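# Seat pet feeder in taped outline, scoop outside

## Task

Place the pet feeder inside the taped outline on the table so its handle tab lines up with the red notch in the outline, and have both steel bowls resting flat in the feeder's wells. Leave the scoop lying entirely on the table surface and entirely outside the taped outline. Everything must stay that way by itself once the robot lets go; nothing may leave the table.

## Robot and tools

Robot: two arms, left_arm and right_arm, each ending in a two-finger gripper. All poses use one shared scene frame with its origin on the tabletop midway between the arms: +x reaches out over the table, +z is up, and left_arm sits on the +y side. The arm names do not tell you which side of a camera image an arm appears on. Gripper frame: the fingers extend along the gripper's +z axis and close along its y axis. The reported end_effector_position is the point between the pads, just under 1 cm back from the fingertips. Reported hand positions can be somewhat off, more so when the arm reaches far.

Row layout (used by both motion tools): one flat list of 16 numbers covering both arms, even if only one should move: left_arm x, y, z, qw, qx, qy, qz, opening, then right_arm x, y, z, qw, qx, qy, qz, opening. x, y, z is an absolute target position for that gripper in metres, and the quaternion (w first) an absolute target orientation, both in the scene frame. Opening runs from -1 (closed) to +1 (fully open, 0.087 m). Optionally 12 more numbers from 0 to 1 can follow: stiffness multipliers for the six joints of left_arm then the six of right_arm, in Joint positions order; they persist until changed.

execute_actions(actions): a list of actions; each action is a list of up to 15 rows, each row lasting one 1/30 s step; a short action repeats its final row to fill 15 steps. An empty list just returns the current state and images. Any target more than 0.6 m from that gripper's start-of-action position along any of its own axes makes the action refused for both arms; if the first action fails this or anything is malformed, nothing runs. Each step, the controller limits the commanded pose to 70 mm and 16 degrees away from the measured one, so a distant target needs several actions. To hold an orientation, repeat your own chosen quaternion rather than copying the drifting reported one.

move(target, speed, blocking): target is one row as above (absolute poses). Each gripper travels a straight line toward it, both finishing together, lasting 0.5 to 10 s (cut off at 10 s). speed is the path's top linear speed in m/s, 0.002 to 0.5, default 0.25; rotation is capped at twice that value in rad/s. Paths ignore obstacles and the other arm, and the gripper may lag, stray, or overshoot speed. Faster contact and targets set deeper past a contact push harder. Opening is applied at the start. blocking=false returns after 0.5 s while motion continues; then use wait or stop before issuing other motion. The extra "move:" line reports the ending (done, off_target, moving, held, fault), limits that acted (paced = pose clipped; held = some steps blocked, after which the arm may surge), and each gripper's remaining distance to its pose.

wait(seconds): 0 to 10; lets the scene run with last commands held, returning early if a running move finishes. stop(): brakes a running move (needs stopping distance; fingers keep moving). zoom_image(camera, region): region [x0, y0, x1, y1] in image pixels, origin top-left, at most 504x504; cameras cam_head_left, cam_head_right, cam_high, cam_low, cam_left_wrist, cam_right_wrist, all 504x504. finished_scene(scene): pass the current scene's number to end it; irreversible, and the goal must already hold stably.

Reading results: the state line shows each arm's pose. Hand target lines show where the controller currently drives each gripper. A pose unreachable line means the clearance check altered or blocked that arm's command. HELD in step readings marks steps where that arm was held back. grip_measured is finger opening on the command scale (Joint positions' last value is metres); readings may be off by about 1 mm. To grip, command roughly 0.02 below grip_measured; smaller gaps grip softer. Pads manage about 20 N; fast closes squeeze harder. Joint torques carry offsets and noise. Joint friction may leave the gripper up to about 31 mm short, and very small commands may not move it. Joint limits (rad): waist -2.618 to 3.054, shoulder 0 to 3.142, elbow 0 to 3.142, wrist pitch -1.571 to 1.571, wrist yaw -1.571 to 1.571, wrist roll -2.094 to 2.094; elbows never fully straighten.

Heat: holding loads warms motors. MOTOR HOT appears at 75 °C; 90 °C halts that arm for 10 s; at 100 °C the arm goes limp and drops. An idle arm should be sent its exact last reported pose and desired opening every call.

Avoid: dropping or knocking anything off the table, arms colliding or pushing each other, slams and hard shoves. Brief external tugs on held parts or pushes on loose objects may occur. Robot time counts, and smooth low-effort motion is preferred.

Each tool is called after "Call:" by a JSON object that holds its "fn" and its "kwargs", one argument or row to a line.

## Session

Call:
{"fn": "execute_actions", "kwargs": {
  "actions": []
}}

Scene clock: 0.00 s.
left_arm: end_effector_position=(+0.3016, +0.0586, +0.1093) grip_measured=+0.999 end_effector_quat_wxyz=(-0.079, -0.333, +0.806, -0.483) | right_arm: end_effector_position=(+0.3067, -0.1427, +0.3567) grip_measured=+0.992 end_effector_quat_wxyz=(+0.558, +0.348, +0.736, +0.163)
Joint positions: left_arm=[-0.283  1.655  0.815  0.06   0.734 -1.54   0.087] | right_arm=[ 0.827  1.134  1.429 -0.839  0.893  1.167  0.087]
Joint velocities: left_arm=[-0.002  0.007 -0.027 -0.066  0.007 -0.022 -0.001] | right_arm=[-0.017 -0.007 -0.012  0.022 -0.037 -0.007  0.   ]
Joint torques (N m, as the arm reports them, + toward a larger angle): no reading
Motor temperatures (°C, as the motors report them): left_arm=[24 26 26 25 25 25] | right_arm=[25 23 23 25 24 25]
Hand target (left_arm): +0.302, +0.059, +0.109; -0.079, -0.333, +0.806, -0.483
Hand target (right_arm): +0.307, -0.143, +0.357; +0.558, +0.348, +0.736, +0.163
Joint stiffness scale: left_arm=[1. 1. 1. 1. 1. 1.] | right_arm=[1. 1. 1. 1. 1. 1.]

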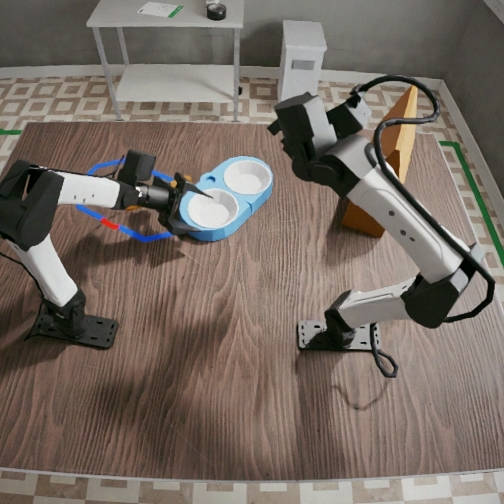

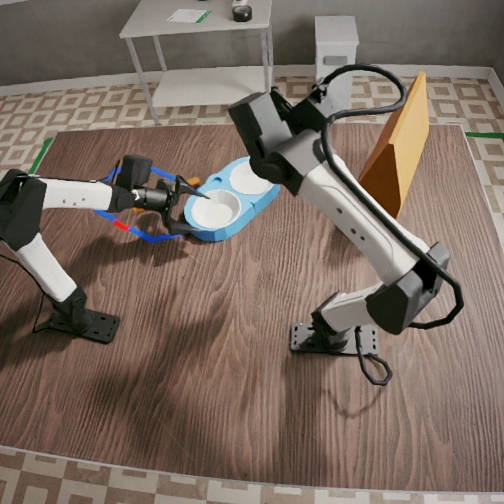

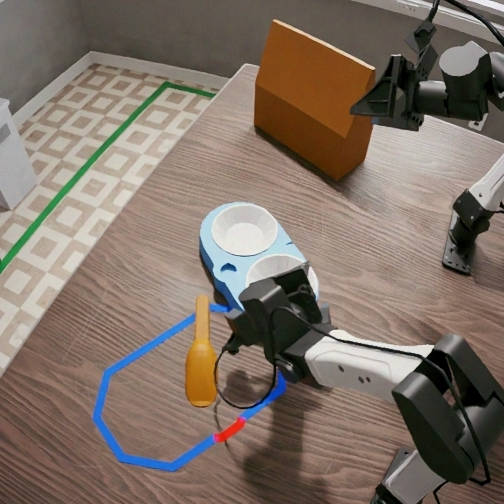

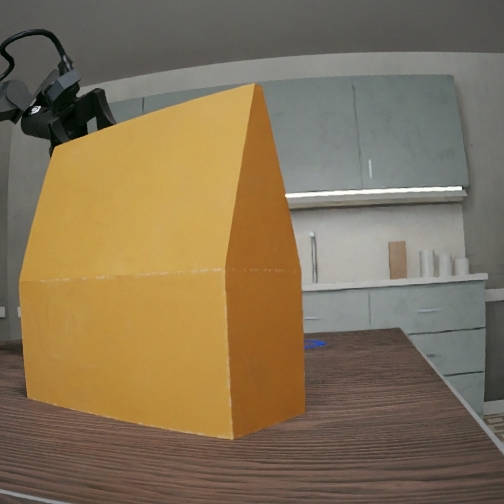

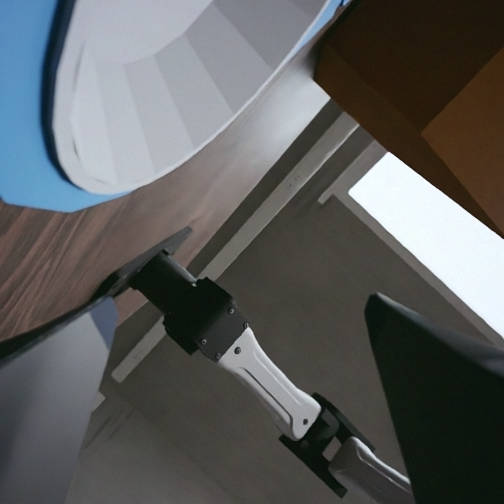

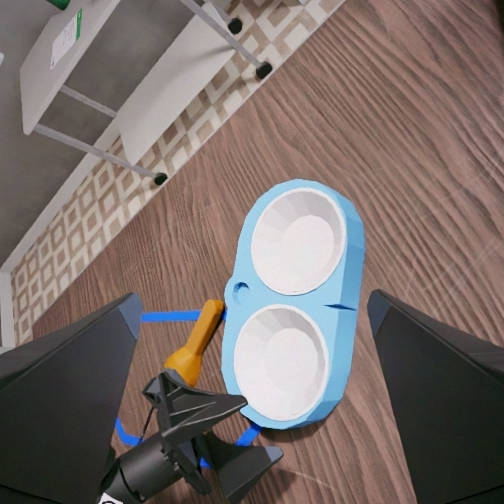

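Call:
{"fn": "move", "kwargs": {
  "target": [0.28,0.12,0.25,-0.079,-0.333,0.806,-0.483,1,0.25,-0.2,0.33,0.558,0.348,0.736,0.163,1]
}}

Call:
{"fn": "move", "kwargs": {
  "target": [0.12,0.33,0.3,0,0,1,0,1,0.12,-0.28,0.3,0,0,1,0,1],
  "speed": 0.4
}}

Scene clock: 12.07 s.
left_arm: end_effector_position=(+0.2759, +0.1174, +0.2445) grip_measured=+0.999 end_effector_quat_wxyz=(-0.082, -0.335, +0.806, -0.482) | right_arm: end_effector_position=(+0.2534, -0.1989, +0.3376) grip_measured=+0.992 end_effector_quat_wxyz=(+0.560, +0.350, +0.732, +0.169)
Joint positions: left_arm=[-0.117  1.345  1.125 -0.688  0.846 -1.368  0.087] | right_arm=[ 0.827  0.837  1.235 -0.927  0.893  1.167  0.087]
Joint velocities: left_arm=[-0.007  0.007 -0.007 -0.051  0.066  0.007  0.002] | right_arm=[-0.002 -0.012 -0.002 -0.051 -0.007 -0.007  0.   ]
Joint torques (N m, as the arm reports them, + toward a larger angle): left_arm=[ 1.06 -5.26  8.55  1.4   0.4   0.08] | right_arm=[ 0.39 -0.17  4.77  1.49  0.24 -0.1 ]
Motor temperatures (°C, as the motors report them): left_arm=[24 29 28 27 25 25] | right_arm=[25 23 25 27 24 25]
Hand target (left_arm): +0.279, +0.119, +0.250; -0.079, -0.333, +0.805, -0.484
Hand target (right_arm): +0.251, -0.201, +0.330; +0.558, +0.348, +0.736, +0.163
Off the commanded pose (left_arm): 0.007 m, 0 deg.
Off the commanded pose (right_arm): 0.008 m, 1 deg.
Joint stiffness scale: left_arm=[1. 1. 1. 1. 1. 1.] | right_arm=[1. 1. 1. 1. 1. 1.]
move: done

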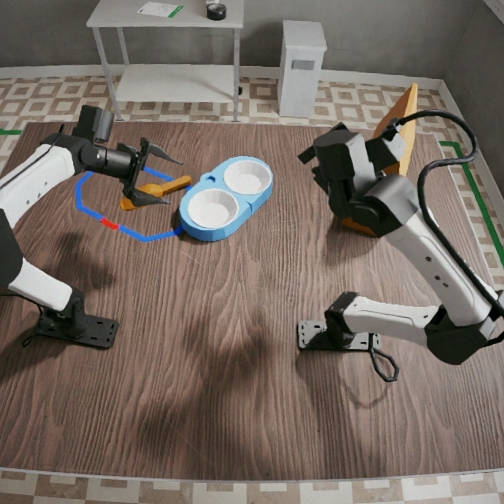

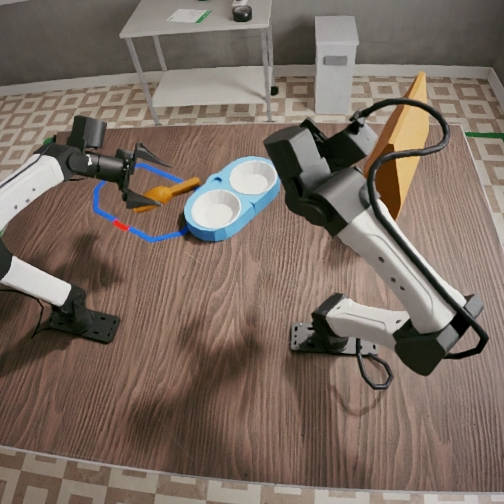

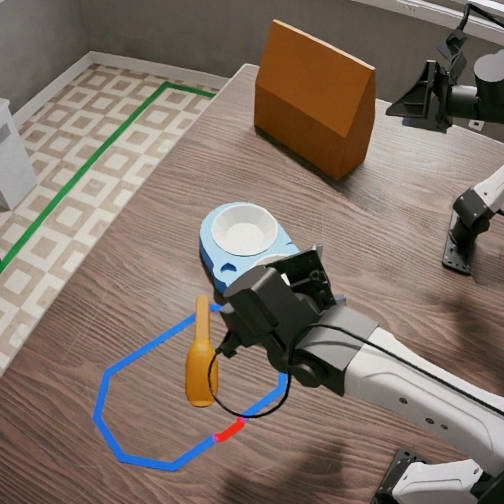

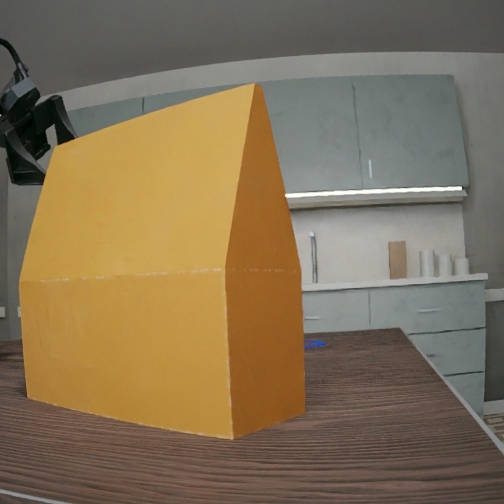

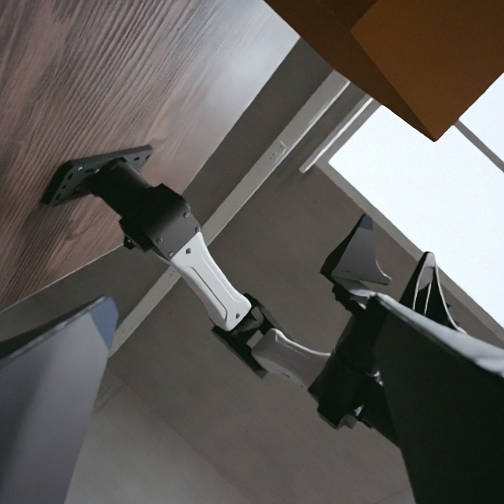

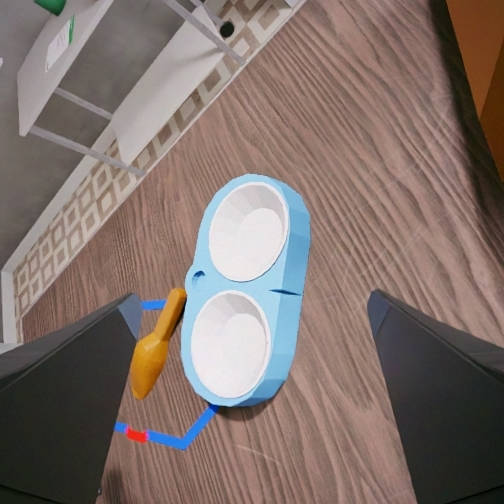

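Scene clock: 15.30 s.
left_arm: end_effector_position=(+0.1215, +0.3251, +0.3070) grip_measured=+0.999 end_effector_quat_wxyz=(+0.390, -0.010, +0.918, -0.077) | right_arm: end_effector_position=(+0.1270, -0.2823, +0.3034) grip_measured=+0.992 end_effector_quat_wxyz=(+0.386, +0.018, +0.922, +0.003)
Joint positions: left_arm=[-0.038  0.722  1.538 -1.57  -0.006 -0.211  0.087] | right_arm=[ 0.011  0.752  1.528 -1.555  0.003  0.031  0.087]
Joint velocities: left_arm=[-0.007 -0.022 -0.012  0.022 -0.022  0.051 -0.001] | right_arm=[ 0.007 -0.022  0.007  0.037 -0.095 -0.022 -0.001]
Joint torques (N m, as the arm reports them, + toward a larger angle): left_arm=[0.99 1.98 1.65 1.84 0.13 0.  ] | right_arm=[-0.33  1.41  3.09  1.62 -0.1  -0.16]
Motor temperatures (°C, as the motors report them): left_arm=[24 28 28 27 25 25] | right_arm=[25 23 25 27 24 25]
Hand target (left_arm): +0.117, +0.327, +0.298; +0.377, -0.006, +0.923, -0.072
Hand target (right_arm): +0.124, -0.283, +0.298; +0.380, +0.013, +0.925, -0.001
Off the commanded pose (left_arm): 0.009 m, 47 deg; orientation clipped at the last step of the last action.
Off the commanded pose (right_arm): 0.008 m, 45 deg; orientation clipped at the last step of the last action.
Joint stiffness scale: left_arm=[1. 1. 1. 1. 1. 1.] | right_arm=[1. 1. 1. 1. 1. 1.]
joint sent to its limit (left arm) — the command would take joint 4 (wrist pitch) past its lower limit, so that joint was sent only as far as its limit.
joint sent to its limit (right arm) — the command would take joint 4 (wrist pitch) past its lower limit, so that joint was sent only as far as its limit.
move: off_target (left_arm, right_arm); limits=paced

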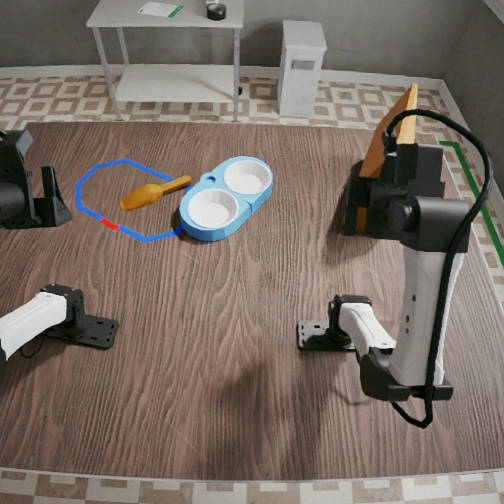

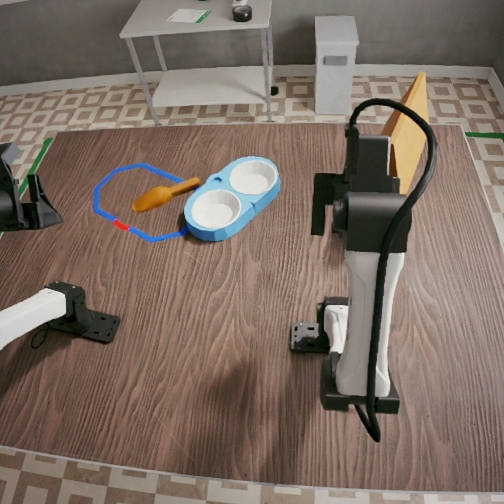

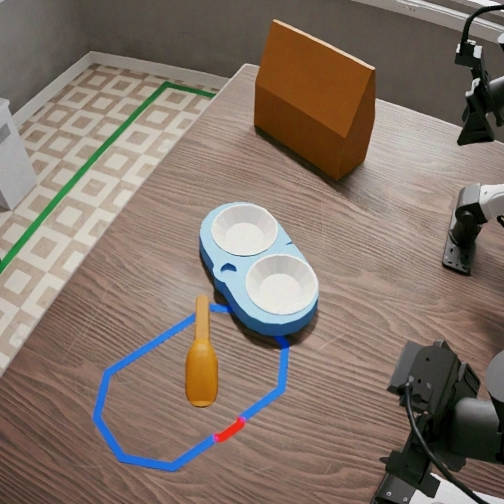

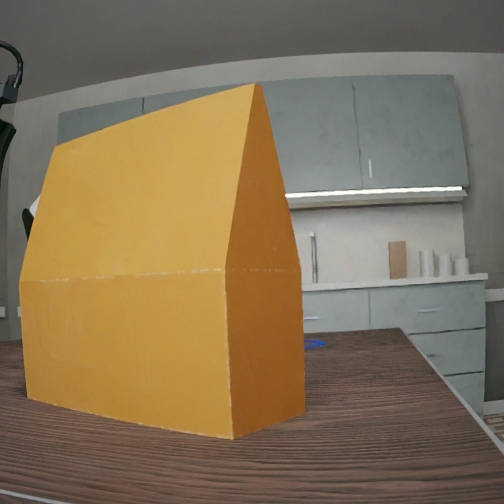

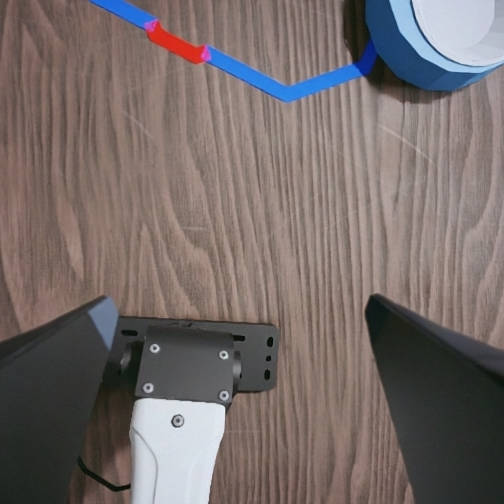

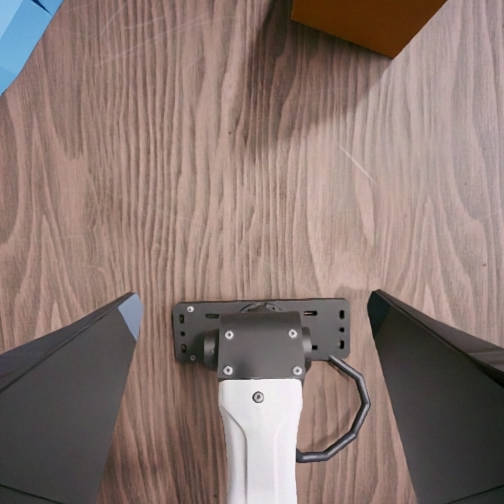

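Call:
{"fn": "move", "kwargs": {
  "target": [0.38,0.2,0.33,0.383,0,0.924,0,1,0.12,-0.28,0.3,0.383,0,0.924,0,1],
  "speed": 0.4
}}

Call:
{"fn": "move", "kwargs": {
  "target": [0.38,0.06,0.33,0.383,0,0.924,0,1,0.12,-0.28,0.3,0.383,0,0.924,0,1],
  "speed": 0.4
}}

Scene clock: 37.10 s.
left_arm: end_effector_position=(+0.3812, +0.2038, +0.3296) grip_measured=+0.999 end_effector_quat_wxyz=(+0.383, +0.001, +0.924, -0.004) | right_arm: end_effector_position=(+0.1241, -0.2792, +0.3048) grip_measured=+0.992 end_effector_quat_wxyz=(+0.393, -0.004, +0.920, +0.007)
Joint positions: left_arm=[-0.357  1.72   2.188 -1.317 -0.347 -0.377  0.087] | right_arm=[ 0.067  0.737  1.528 -1.555  0.02   0.034  0.087]
Joint velocities: left_arm=[ 0.002 -0.007 -0.002 -0.037 -0.007 -0.051  0.   ] | right_arm=[ 0.002 -0.012  0.002  0.037 -0.007 -0.051  0.001]
Joint torques (N m, as the arm reports them, + toward a larger angle): left_arm=[ 0.42 -7.48  7.24  1.62 -0.09 -0.05] | right_arm=[ 0.16  1.49  3.22  1.6  -0.03  0.  ]
Motor temperatures (°C, as the motors report them): left_arm=[24 28 28 29 25 25] | right_arm=[25 23 25 29 24 25]
Hand target (left_arm): +0.382, +0.206, +0.332; +0.384, +0.001, +0.924, +0.001
Hand target (right_arm): +0.121, -0.280, +0.300; +0.389, -0.001, +0.921, +0.005
Off the commanded pose (left_arm): 0.004 m, 0 deg.
Off the commanded pose (right_arm): 0.006 m, 2 deg.
Joint stiffness scale: left_arm=[1. 1. 1. 1. 1. 1.] | right_arm=[1. 1. 1. 1. 1. 1.]
joint sent to its limit (right arm) — the command would take joint 4 (wrist pitch) past its lower limit, so that joint was sent only as far as its limit.
move: done

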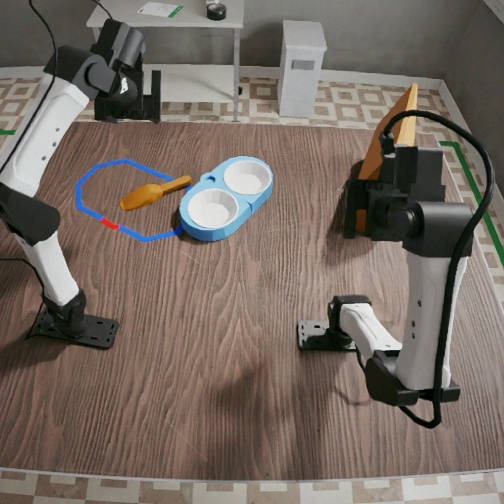

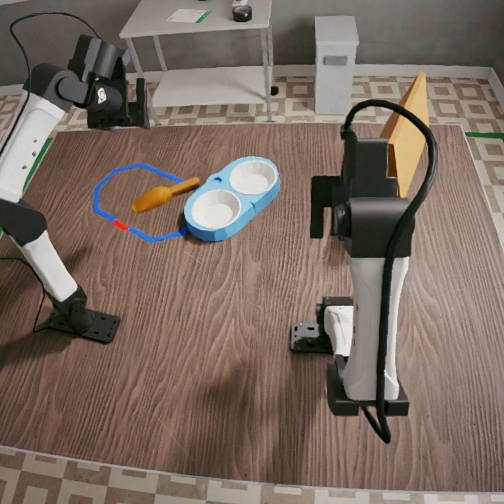

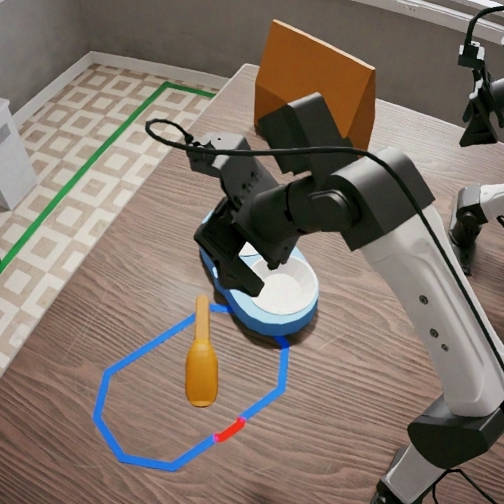

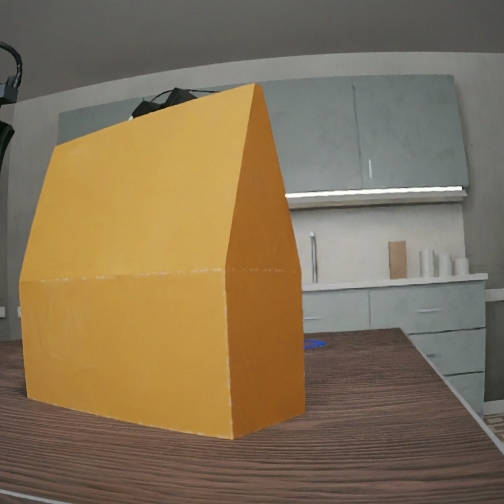

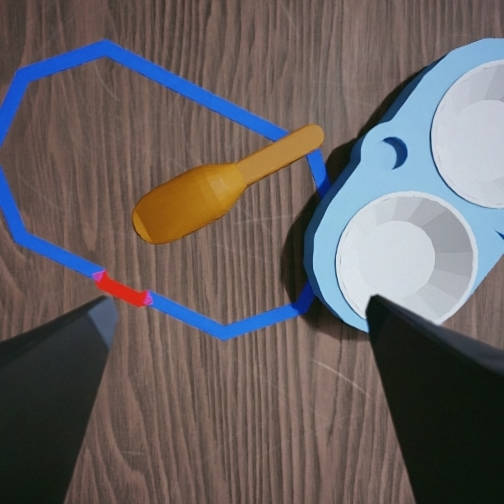

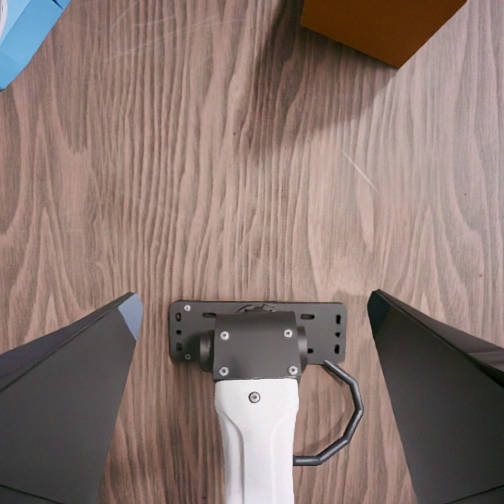

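Scene clock: 38.27 s.
left_arm: end_effector_position=(+0.3821, +0.0579, +0.3297) grip_measured=+0.999 end_effector_quat_wxyz=(+0.425, +0.015, +0.904, -0.034) | right_arm: end_effector_position=(+0.1241, -0.2792, +0.3048) grip_measured=+0.992 end_effector_quat_wxyz=(+0.393, -0.004, +0.920, +0.007)
Joint positions: left_arm=[-0.691  2.175  2.838 -1.507 -0.552 -0.597  0.087] | right_arm=[ 0.067  0.737  1.528 -1.555  0.02   0.034  0.087]
Joint velocities: left_arm=[ 0.012 -0.012 -0.017 -0.081 -0.022 -0.037  0.   ] | right_arm=[-0.002  0.007 -0.002 -0.037  0.081  0.037  0.   ]
Joint torques (N m, as the arm reports them, + toward a larger angle): left_arm=[  0.47 -11.17   6.38   1.51  -0.13  -0.16] | right_arm=[0.34 1.4  3.4  1.63 0.01 0.  ]
Motor temperatures (°C, as the motors report them): left_arm=[24 28 28 29 25 25] | right_arm=[25 23 25 29 24 25]
Hand target (left_arm): +0.383, +0.061, +0.330; +0.426, +0.009, +0.904, -0.030
Hand target (right_arm): +0.121, -0.280, +0.300; +0.389, -0.001, +0.921, +0.005
Off the commanded pose (left_arm): 0.003 m, 7 deg.
Off the commanded pose (right_arm): 0.006 m, 2 deg.
Joint stiffness scale: left_arm=[1. 1. 1. 1. 1. 1.] | right_arm=[1. 1. 1. 1. 1. 1.]
elbow stopped short (left arm): the move would have taken joint 3 (elbow) straighter than the controller allows; a more bent joint 3 avoids this.
joint sent to its limit (right arm) — the command would take joint 4 (wrist pitch) past its lower limit, so that joint was sent only as far as its limit.
move: off_target (left_arm)

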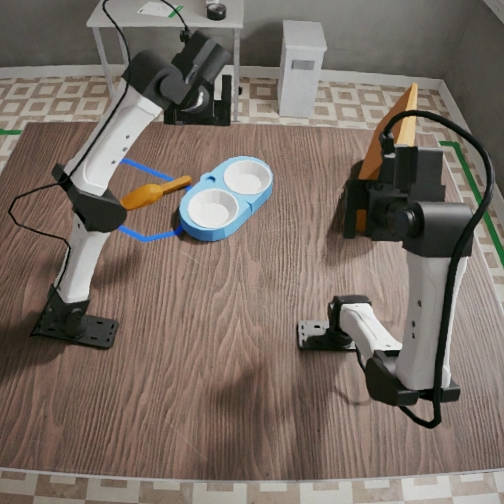

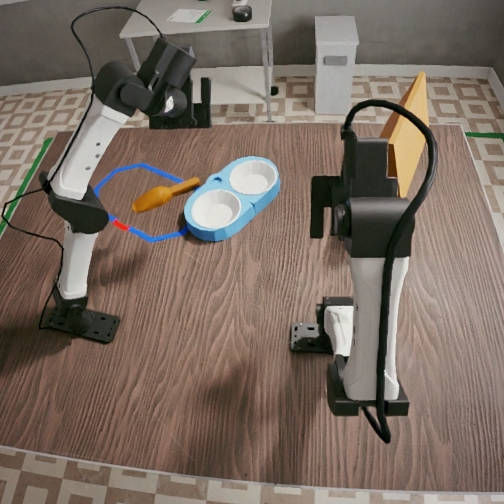

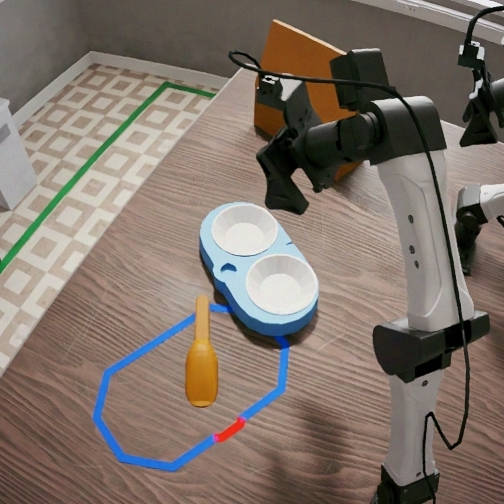

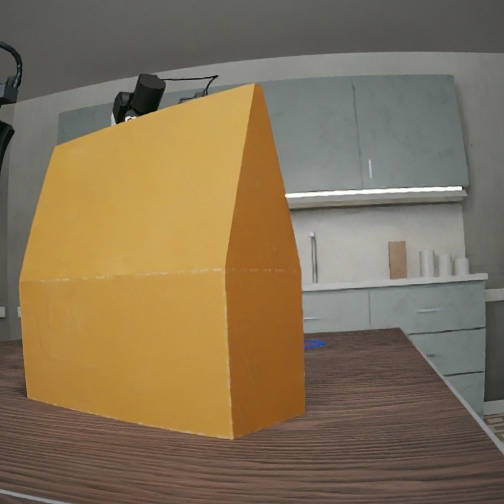

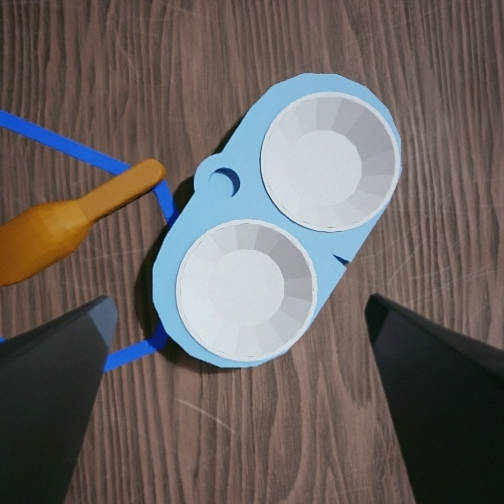

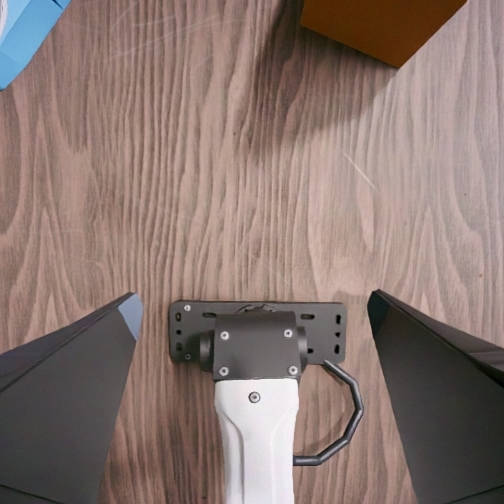

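Call:
{"fn": "move", "kwargs": {
  "target": [0.46,0.165,0.10,0,0.53,0.848,0,1,0.12,-0.28,0.3,0.39,0,0.92,0,1],
  "speed": 0.3
}}

Scene clock: 109.23 s.
left_arm: end_effector_position=(+0.4562, +0.1611, +0.1039) grip_measured=+0.999 end_effector_quat_wxyz=(+0.065, +0.530, +0.846, +0.004) | right_arm: end_effector_position=(+0.1243, -0.2792, +0.3049) grip_measured=+0.992 end_effector_quat_wxyz=(+0.394, -0.004, +0.919, +0.006)
Joint positions: left_arm=[-0.314  2.528  2.654 -1.566  0.005  0.651  0.087] | right_arm=[ 0.119  0.737  1.528 -1.555  0.06   0.069  0.087]
Joint velocities: left_arm=[ 0.002 -0.002 -0.007  0.037  0.037  0.007 -0.001] | right_arm=[ 0.002  0.002 -0.007  0.007  0.081  0.007  0.001]
Joint torques (N m, as the arm reports them, + toward a larger angle): left_arm=[  0.83 -14.63   6.73   0.51   0.14  -0.02] | right_arm=[0.66 1.47 3.18 1.59 0.08 0.02]
Motor temperatures (°C, as the motors report them): left_arm=[24 39 33 30 25 25] | right_arm=[25 23 25 31 24 25]
Hand target (left_arm): +0.457, +0.165, +0.102; +0.058, +0.532, +0.845, +0.006
Hand target (right_arm): +0.120, -0.280, +0.300; +0.391, -0.000, +0.920, +0.004
Off the commanded pose (left_arm): 0.007 m, 7 deg.
Off the commanded pose (right_arm): 0.007 m, 1 deg.
Joint stiffness scale: left_arm=[1. 1. 1. 1. 1. 1.] | right_arm=[1. 1. 1. 1. 1. 1.]
joint sent to its limit (left arm) — the command would take joint 4 (wrist pitch) past its lower limit, so that joint was sent only as far as its limit.
joint sent to its limit (right arm) — the command would take joint 4 (wrist pitch) past its lower limit, so that joint was sent only as far as its limit.
move: off_target (left_arm)

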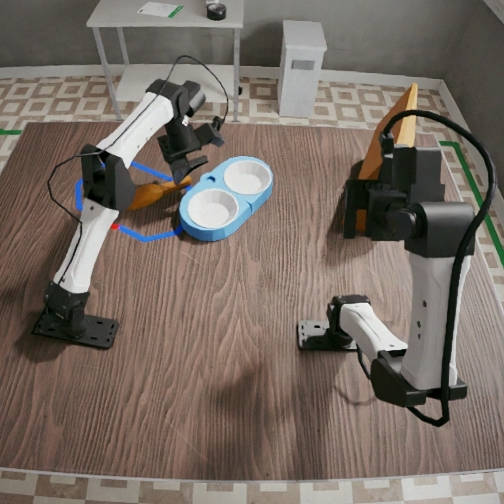

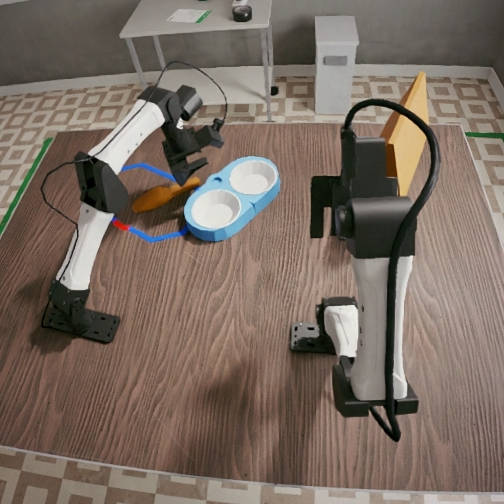

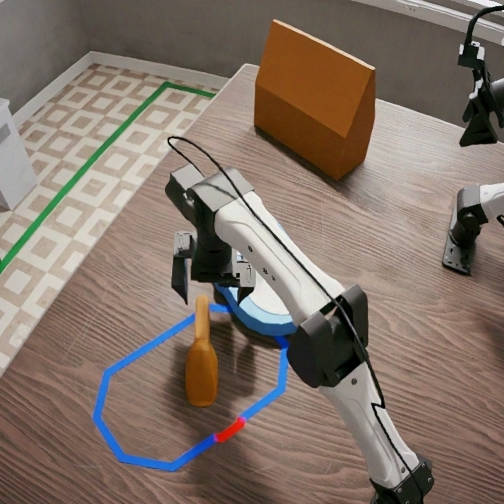

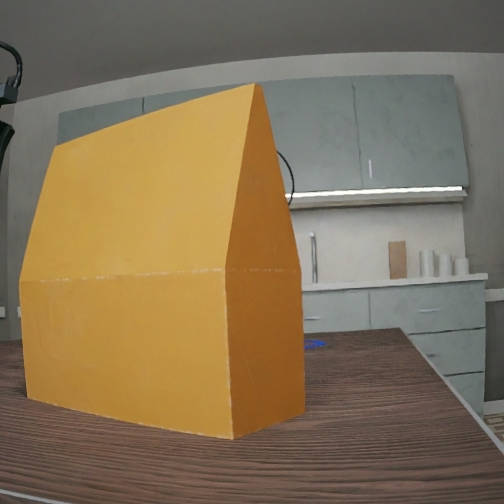

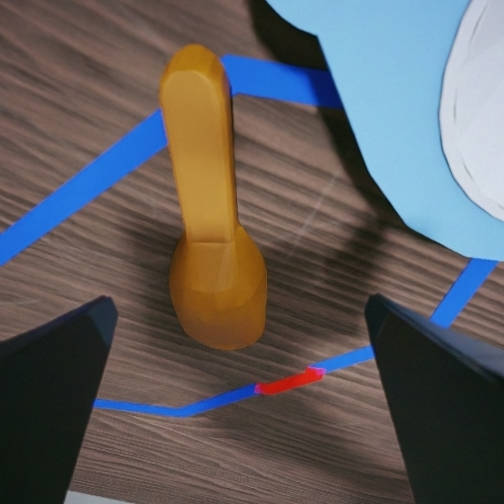

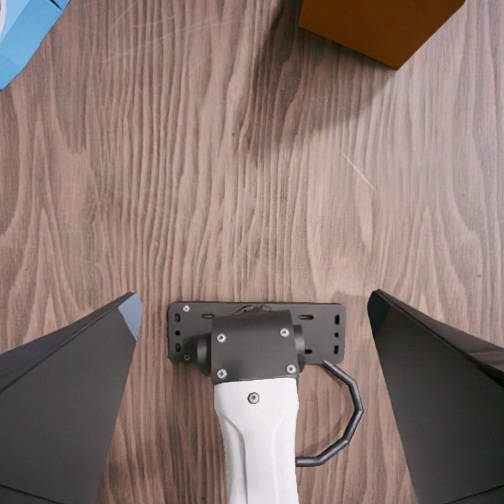

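Call:
{"fn": "move", "kwargs": {
  "target": [0.472,0.193,0.05,0.04,0.53,0.847,0,0.6,0.124,-0.279,0.305,0.394,0,0.919,0,1],
  "speed": 0.2
}}

Scene clock: 131.17 s.
left_arm: end_effector_position=(+0.4714, +0.1942, +0.0546) grip_measured=+0.600 end_effector_quat_wxyz=(+0.039, +0.526, +0.850, +0.003) | right_arm: end_effector_position=(+0.1247, -0.2782, +0.3052) grip_measured=+0.992 end_effector_quat_wxyz=(+0.395, -0.005, +0.919, +0.008)
Joint positions: left_arm=[-0.24   2.528  2.449 -1.414  0.007  0.714  0.07 ] | right_arm=[ 0.177  0.737  1.528 -1.555  0.098  0.108  0.087]
Joint velocities: left_arm=[-0.027  0.012 -0.007  0.007  0.022 -0.022 -0.   ] | right_arm=[ 0.032  0.012 -0.017 -0.022  0.022  0.007 -0.001]
Joint torques (N m, as the arm reports them, + toward a larger angle): left_arm=[  0.36 -16.41   4.05   0.76   0.22  -0.01] | right_arm=[0.43 2.58 5.12 1.68 0.06 0.04]
Motor temperatures (°C, as the motors report them): left_arm=[24 45 34 28 25 25] | right_arm=[25 23 25 32 24 25]
Hand target (left_arm): +0.471, +0.193, +0.050; +0.040, +0.530, +0.847, -0.001
Hand target (right_arm): +0.124, -0.279, +0.305; +0.394, -0.001, +0.919, +0.005
Off the commanded pose (left_arm): 0.005 m, 1 deg.
Off the commanded pose (right_arm): 0.001 m, 1 deg.
Joint stiffness scale: left_arm=[1. 1. 1. 1. 1. 1.] | right_arm=[1. 1. 1. 1. 1. 1.]
joint sent to its limit (right arm) — the command would take joint 4 (wrist pitch) past its lower limit, so that joint was sent only as far as its limit.
move: done

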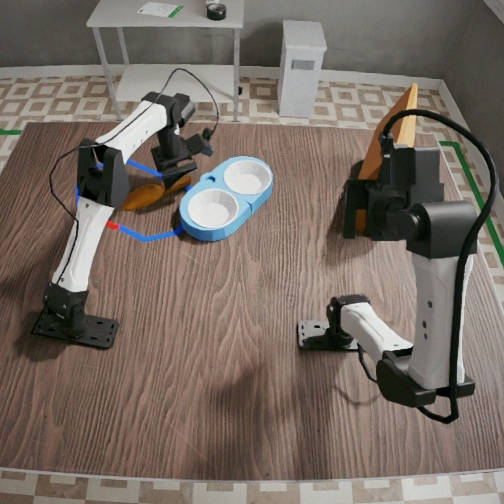

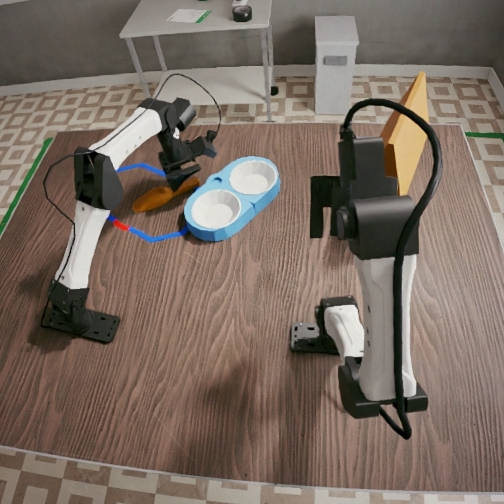

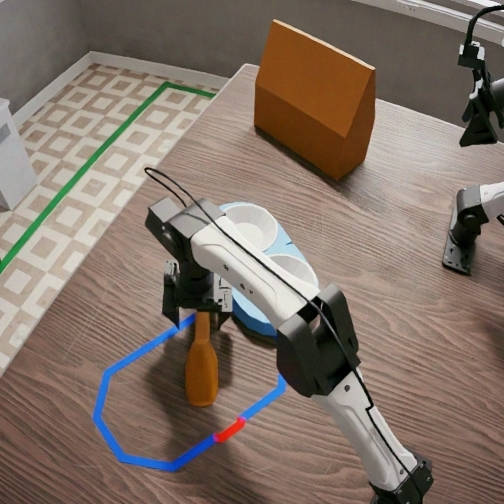

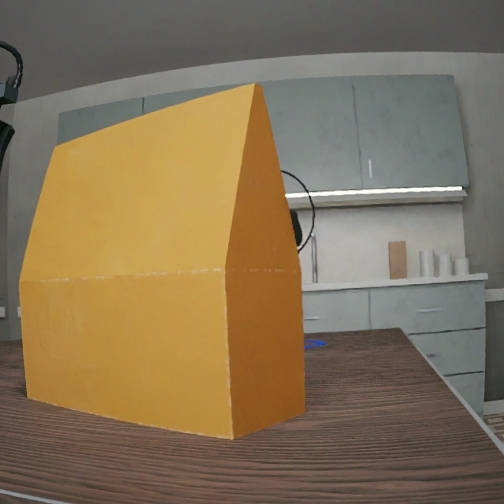

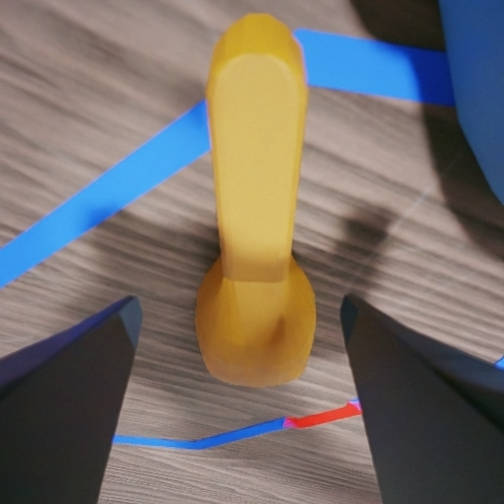

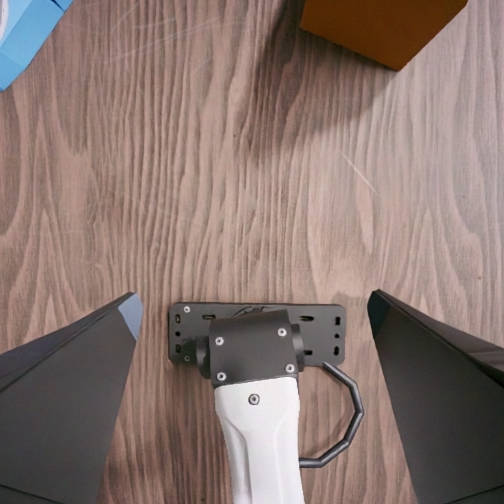

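Call:
{"fn": "move", "kwargs": {
  "target": [0.468,0.191,0.014,0.04,0.53,0.847,0,0.6,0.16,-0.279,0.28,0.42,0,0.907,0,1],
  "speed": 0.1
}}

Call:
{"fn": "move", "kwargs": {
  "target": [0.468,0.191,0.014,0.04,0.53,0.847,0,-0.3,0.16,-0.279,0.28,0.42,0,0.907,0,1]
}}

Scene clock: 140.87 s.
left_arm: end_effector_position=(+0.4675, +0.1959, +0.0143) grip_measured=+0.600 end_effector_quat_wxyz=(+0.030, +0.526, +0.850, +0.001) | right_arm: end_effector_position=(+0.1588, -0.2786, +0.2821) grip_measured=+0.992 end_effector_quat_wxyz=(+0.412, +0.002, +0.911, -0.002)
Joint positions: left_arm=[-0.24   2.51   2.254 -1.256  0.007  0.715  0.07 ] | right_arm=[ 0.146  0.707  1.341 -1.361  0.103  0.088  0.087]
Joint velocities: left_arm=[ 0.012 -0.022 -0.007 -0.022  0.081  0.037 -0.001] | right_arm=[-0.027 -0.012 -0.002  0.022  0.007  0.037 -0.001]
Joint torques (N m, as the arm reports them, + toward a larger angle): left_arm=[ -0.23 -17.41   3.72   0.86   0.19  -0.08] | right_arm=[-0.75  0.91  3.84  1.96 -0.14 -0.15]
Motor temperatures (°C, as the motors report them): left_arm=[24 48 33 28 25 25] | right_arm=[25 23 25 32 24 25]
Hand target (left_arm): +0.468, +0.191, +0.014; +0.039, +0.530, +0.847, -0.000
Hand target (right_arm): +0.160, -0.279, +0.281; +0.420, -0.000, +0.907, -0.001
Off the commanded pose (left_arm): 0.005 m, 1 deg.
Off the commanded pose (right_arm): 0.002 m, 1 deg.
Joint stiffness scale: left_arm=[1. 1. 1. 1. 1. 1.] | right_arm=[1. 1. 1. 1. 1. 1.]
move: done

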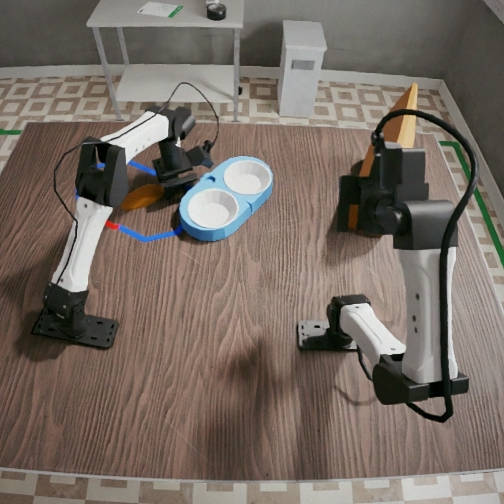

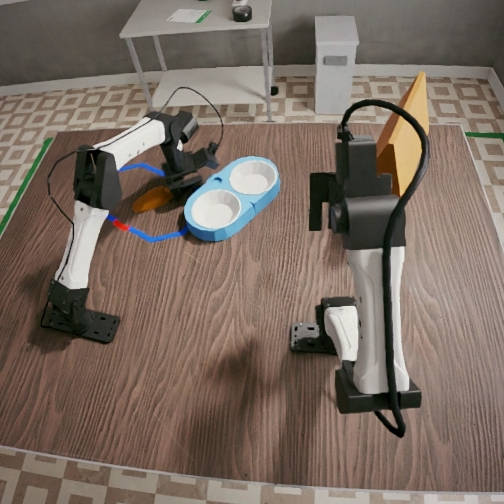

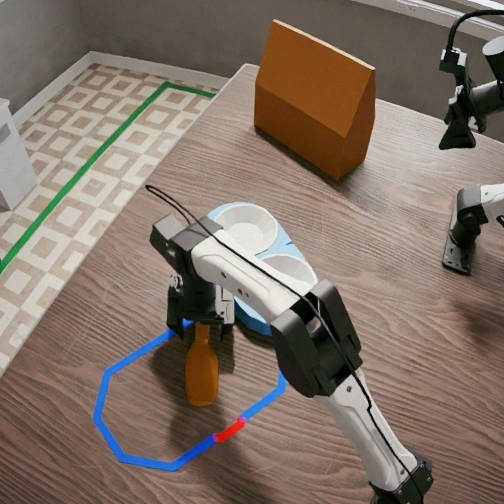

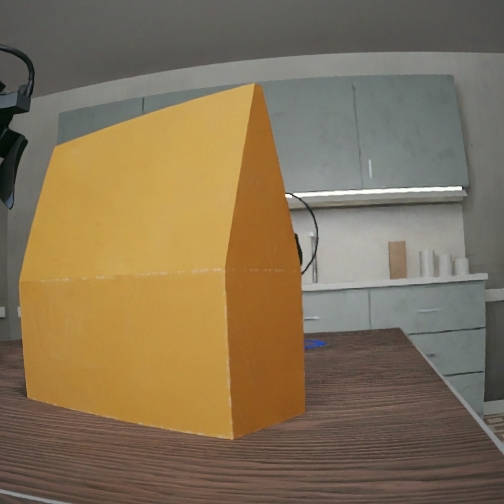

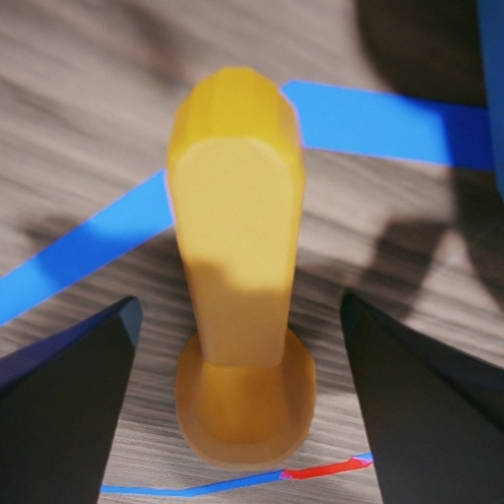

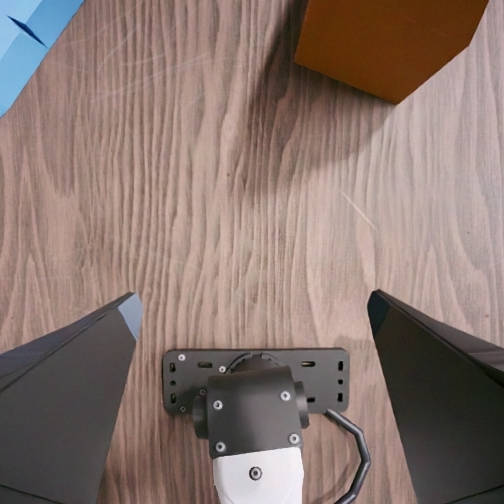

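Scene clock: 141.57 s.
left_arm: end_effector_position=(+0.4690, +0.1952, +0.0142) grip_measured=-0.300 end_effector_quat_wxyz=(+0.033, +0.526, +0.850, +0.002) | right_arm: end_effector_position=(+0.1593, -0.2794, +0.2825) grip_measured=+0.992 end_effector_quat_wxyz=(+0.413, +0.003, +0.911, -0.003)
Joint positions: left_arm=[-0.24   2.51   2.254 -1.249  0.007  0.714  0.031] | right_arm=[ 0.135  0.707  1.341 -1.358  0.097  0.081  0.087]
Joint velocities: left_arm=[ 0.012  0.022 -0.002  0.007 -0.037  0.007  0.   ] | right_arm=[ 0.002 -0.002  0.002 -0.022 -0.007 -0.022 -0.   ]
Joint torques (N m, as the arm reports them, + toward a larger angle): left_arm=[ -0.23 -17.53   3.71   0.81   0.23  -0.06] | right_arm=[-0.85  0.92  3.83  1.95 -0.2  -0.15]
Motor temperatures (°C, as the motors report them): left_arm=[24 49 33 28 25 25] | right_arm=[25 23 25 32 24 25]
Hand target (left_arm): +0.468, +0.191, +0.014; +0.039, +0.530, +0.847, -0.000
Hand target (right_arm): +0.160, -0.279, +0.280; +0.420, +0.000, +0.907, -0.001
Off the commanded pose (left_arm): 0.004 m, 1 deg.
Off the commanded pose (right_arm): 0.003 m, 1 deg.
Joint stiffness scale: left_arm=[1. 1. 1. 1. 1. 1.] | right_arm=[1. 1. 1. 1. 1. 1.]
move: done

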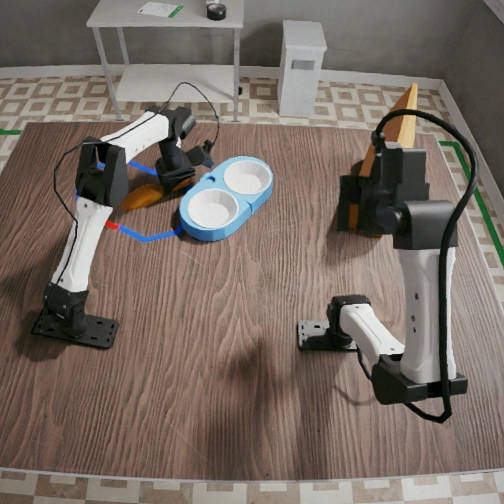

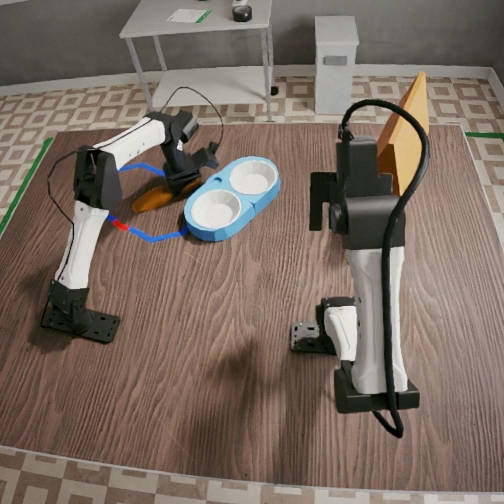

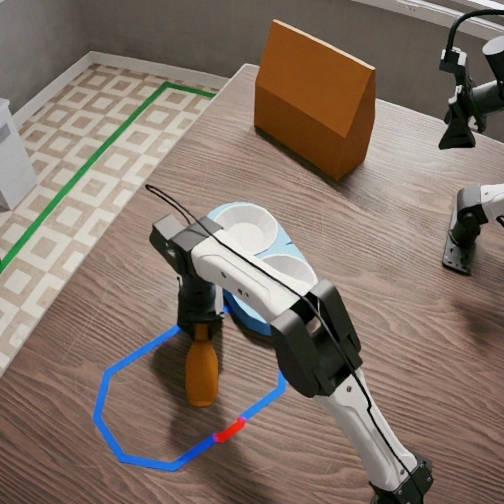

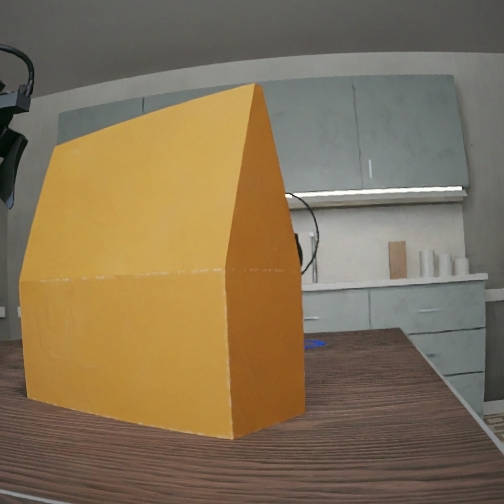

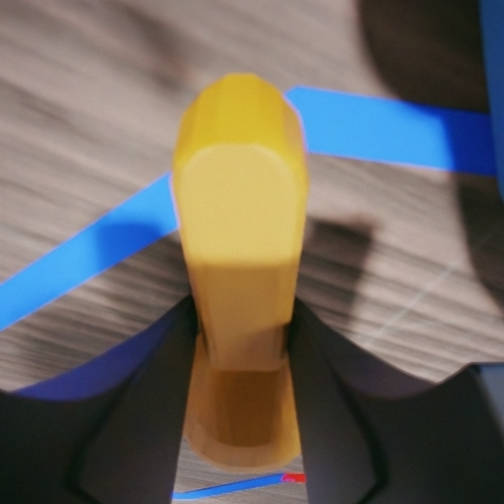

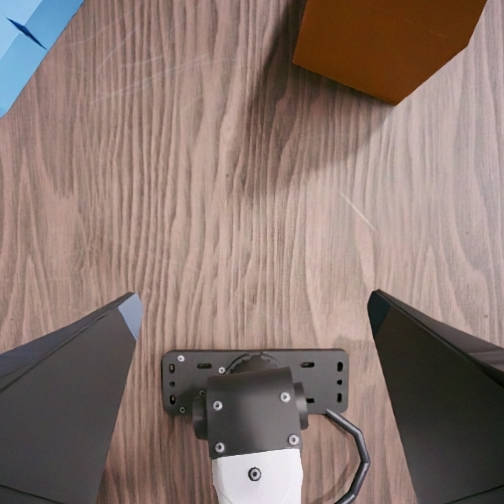

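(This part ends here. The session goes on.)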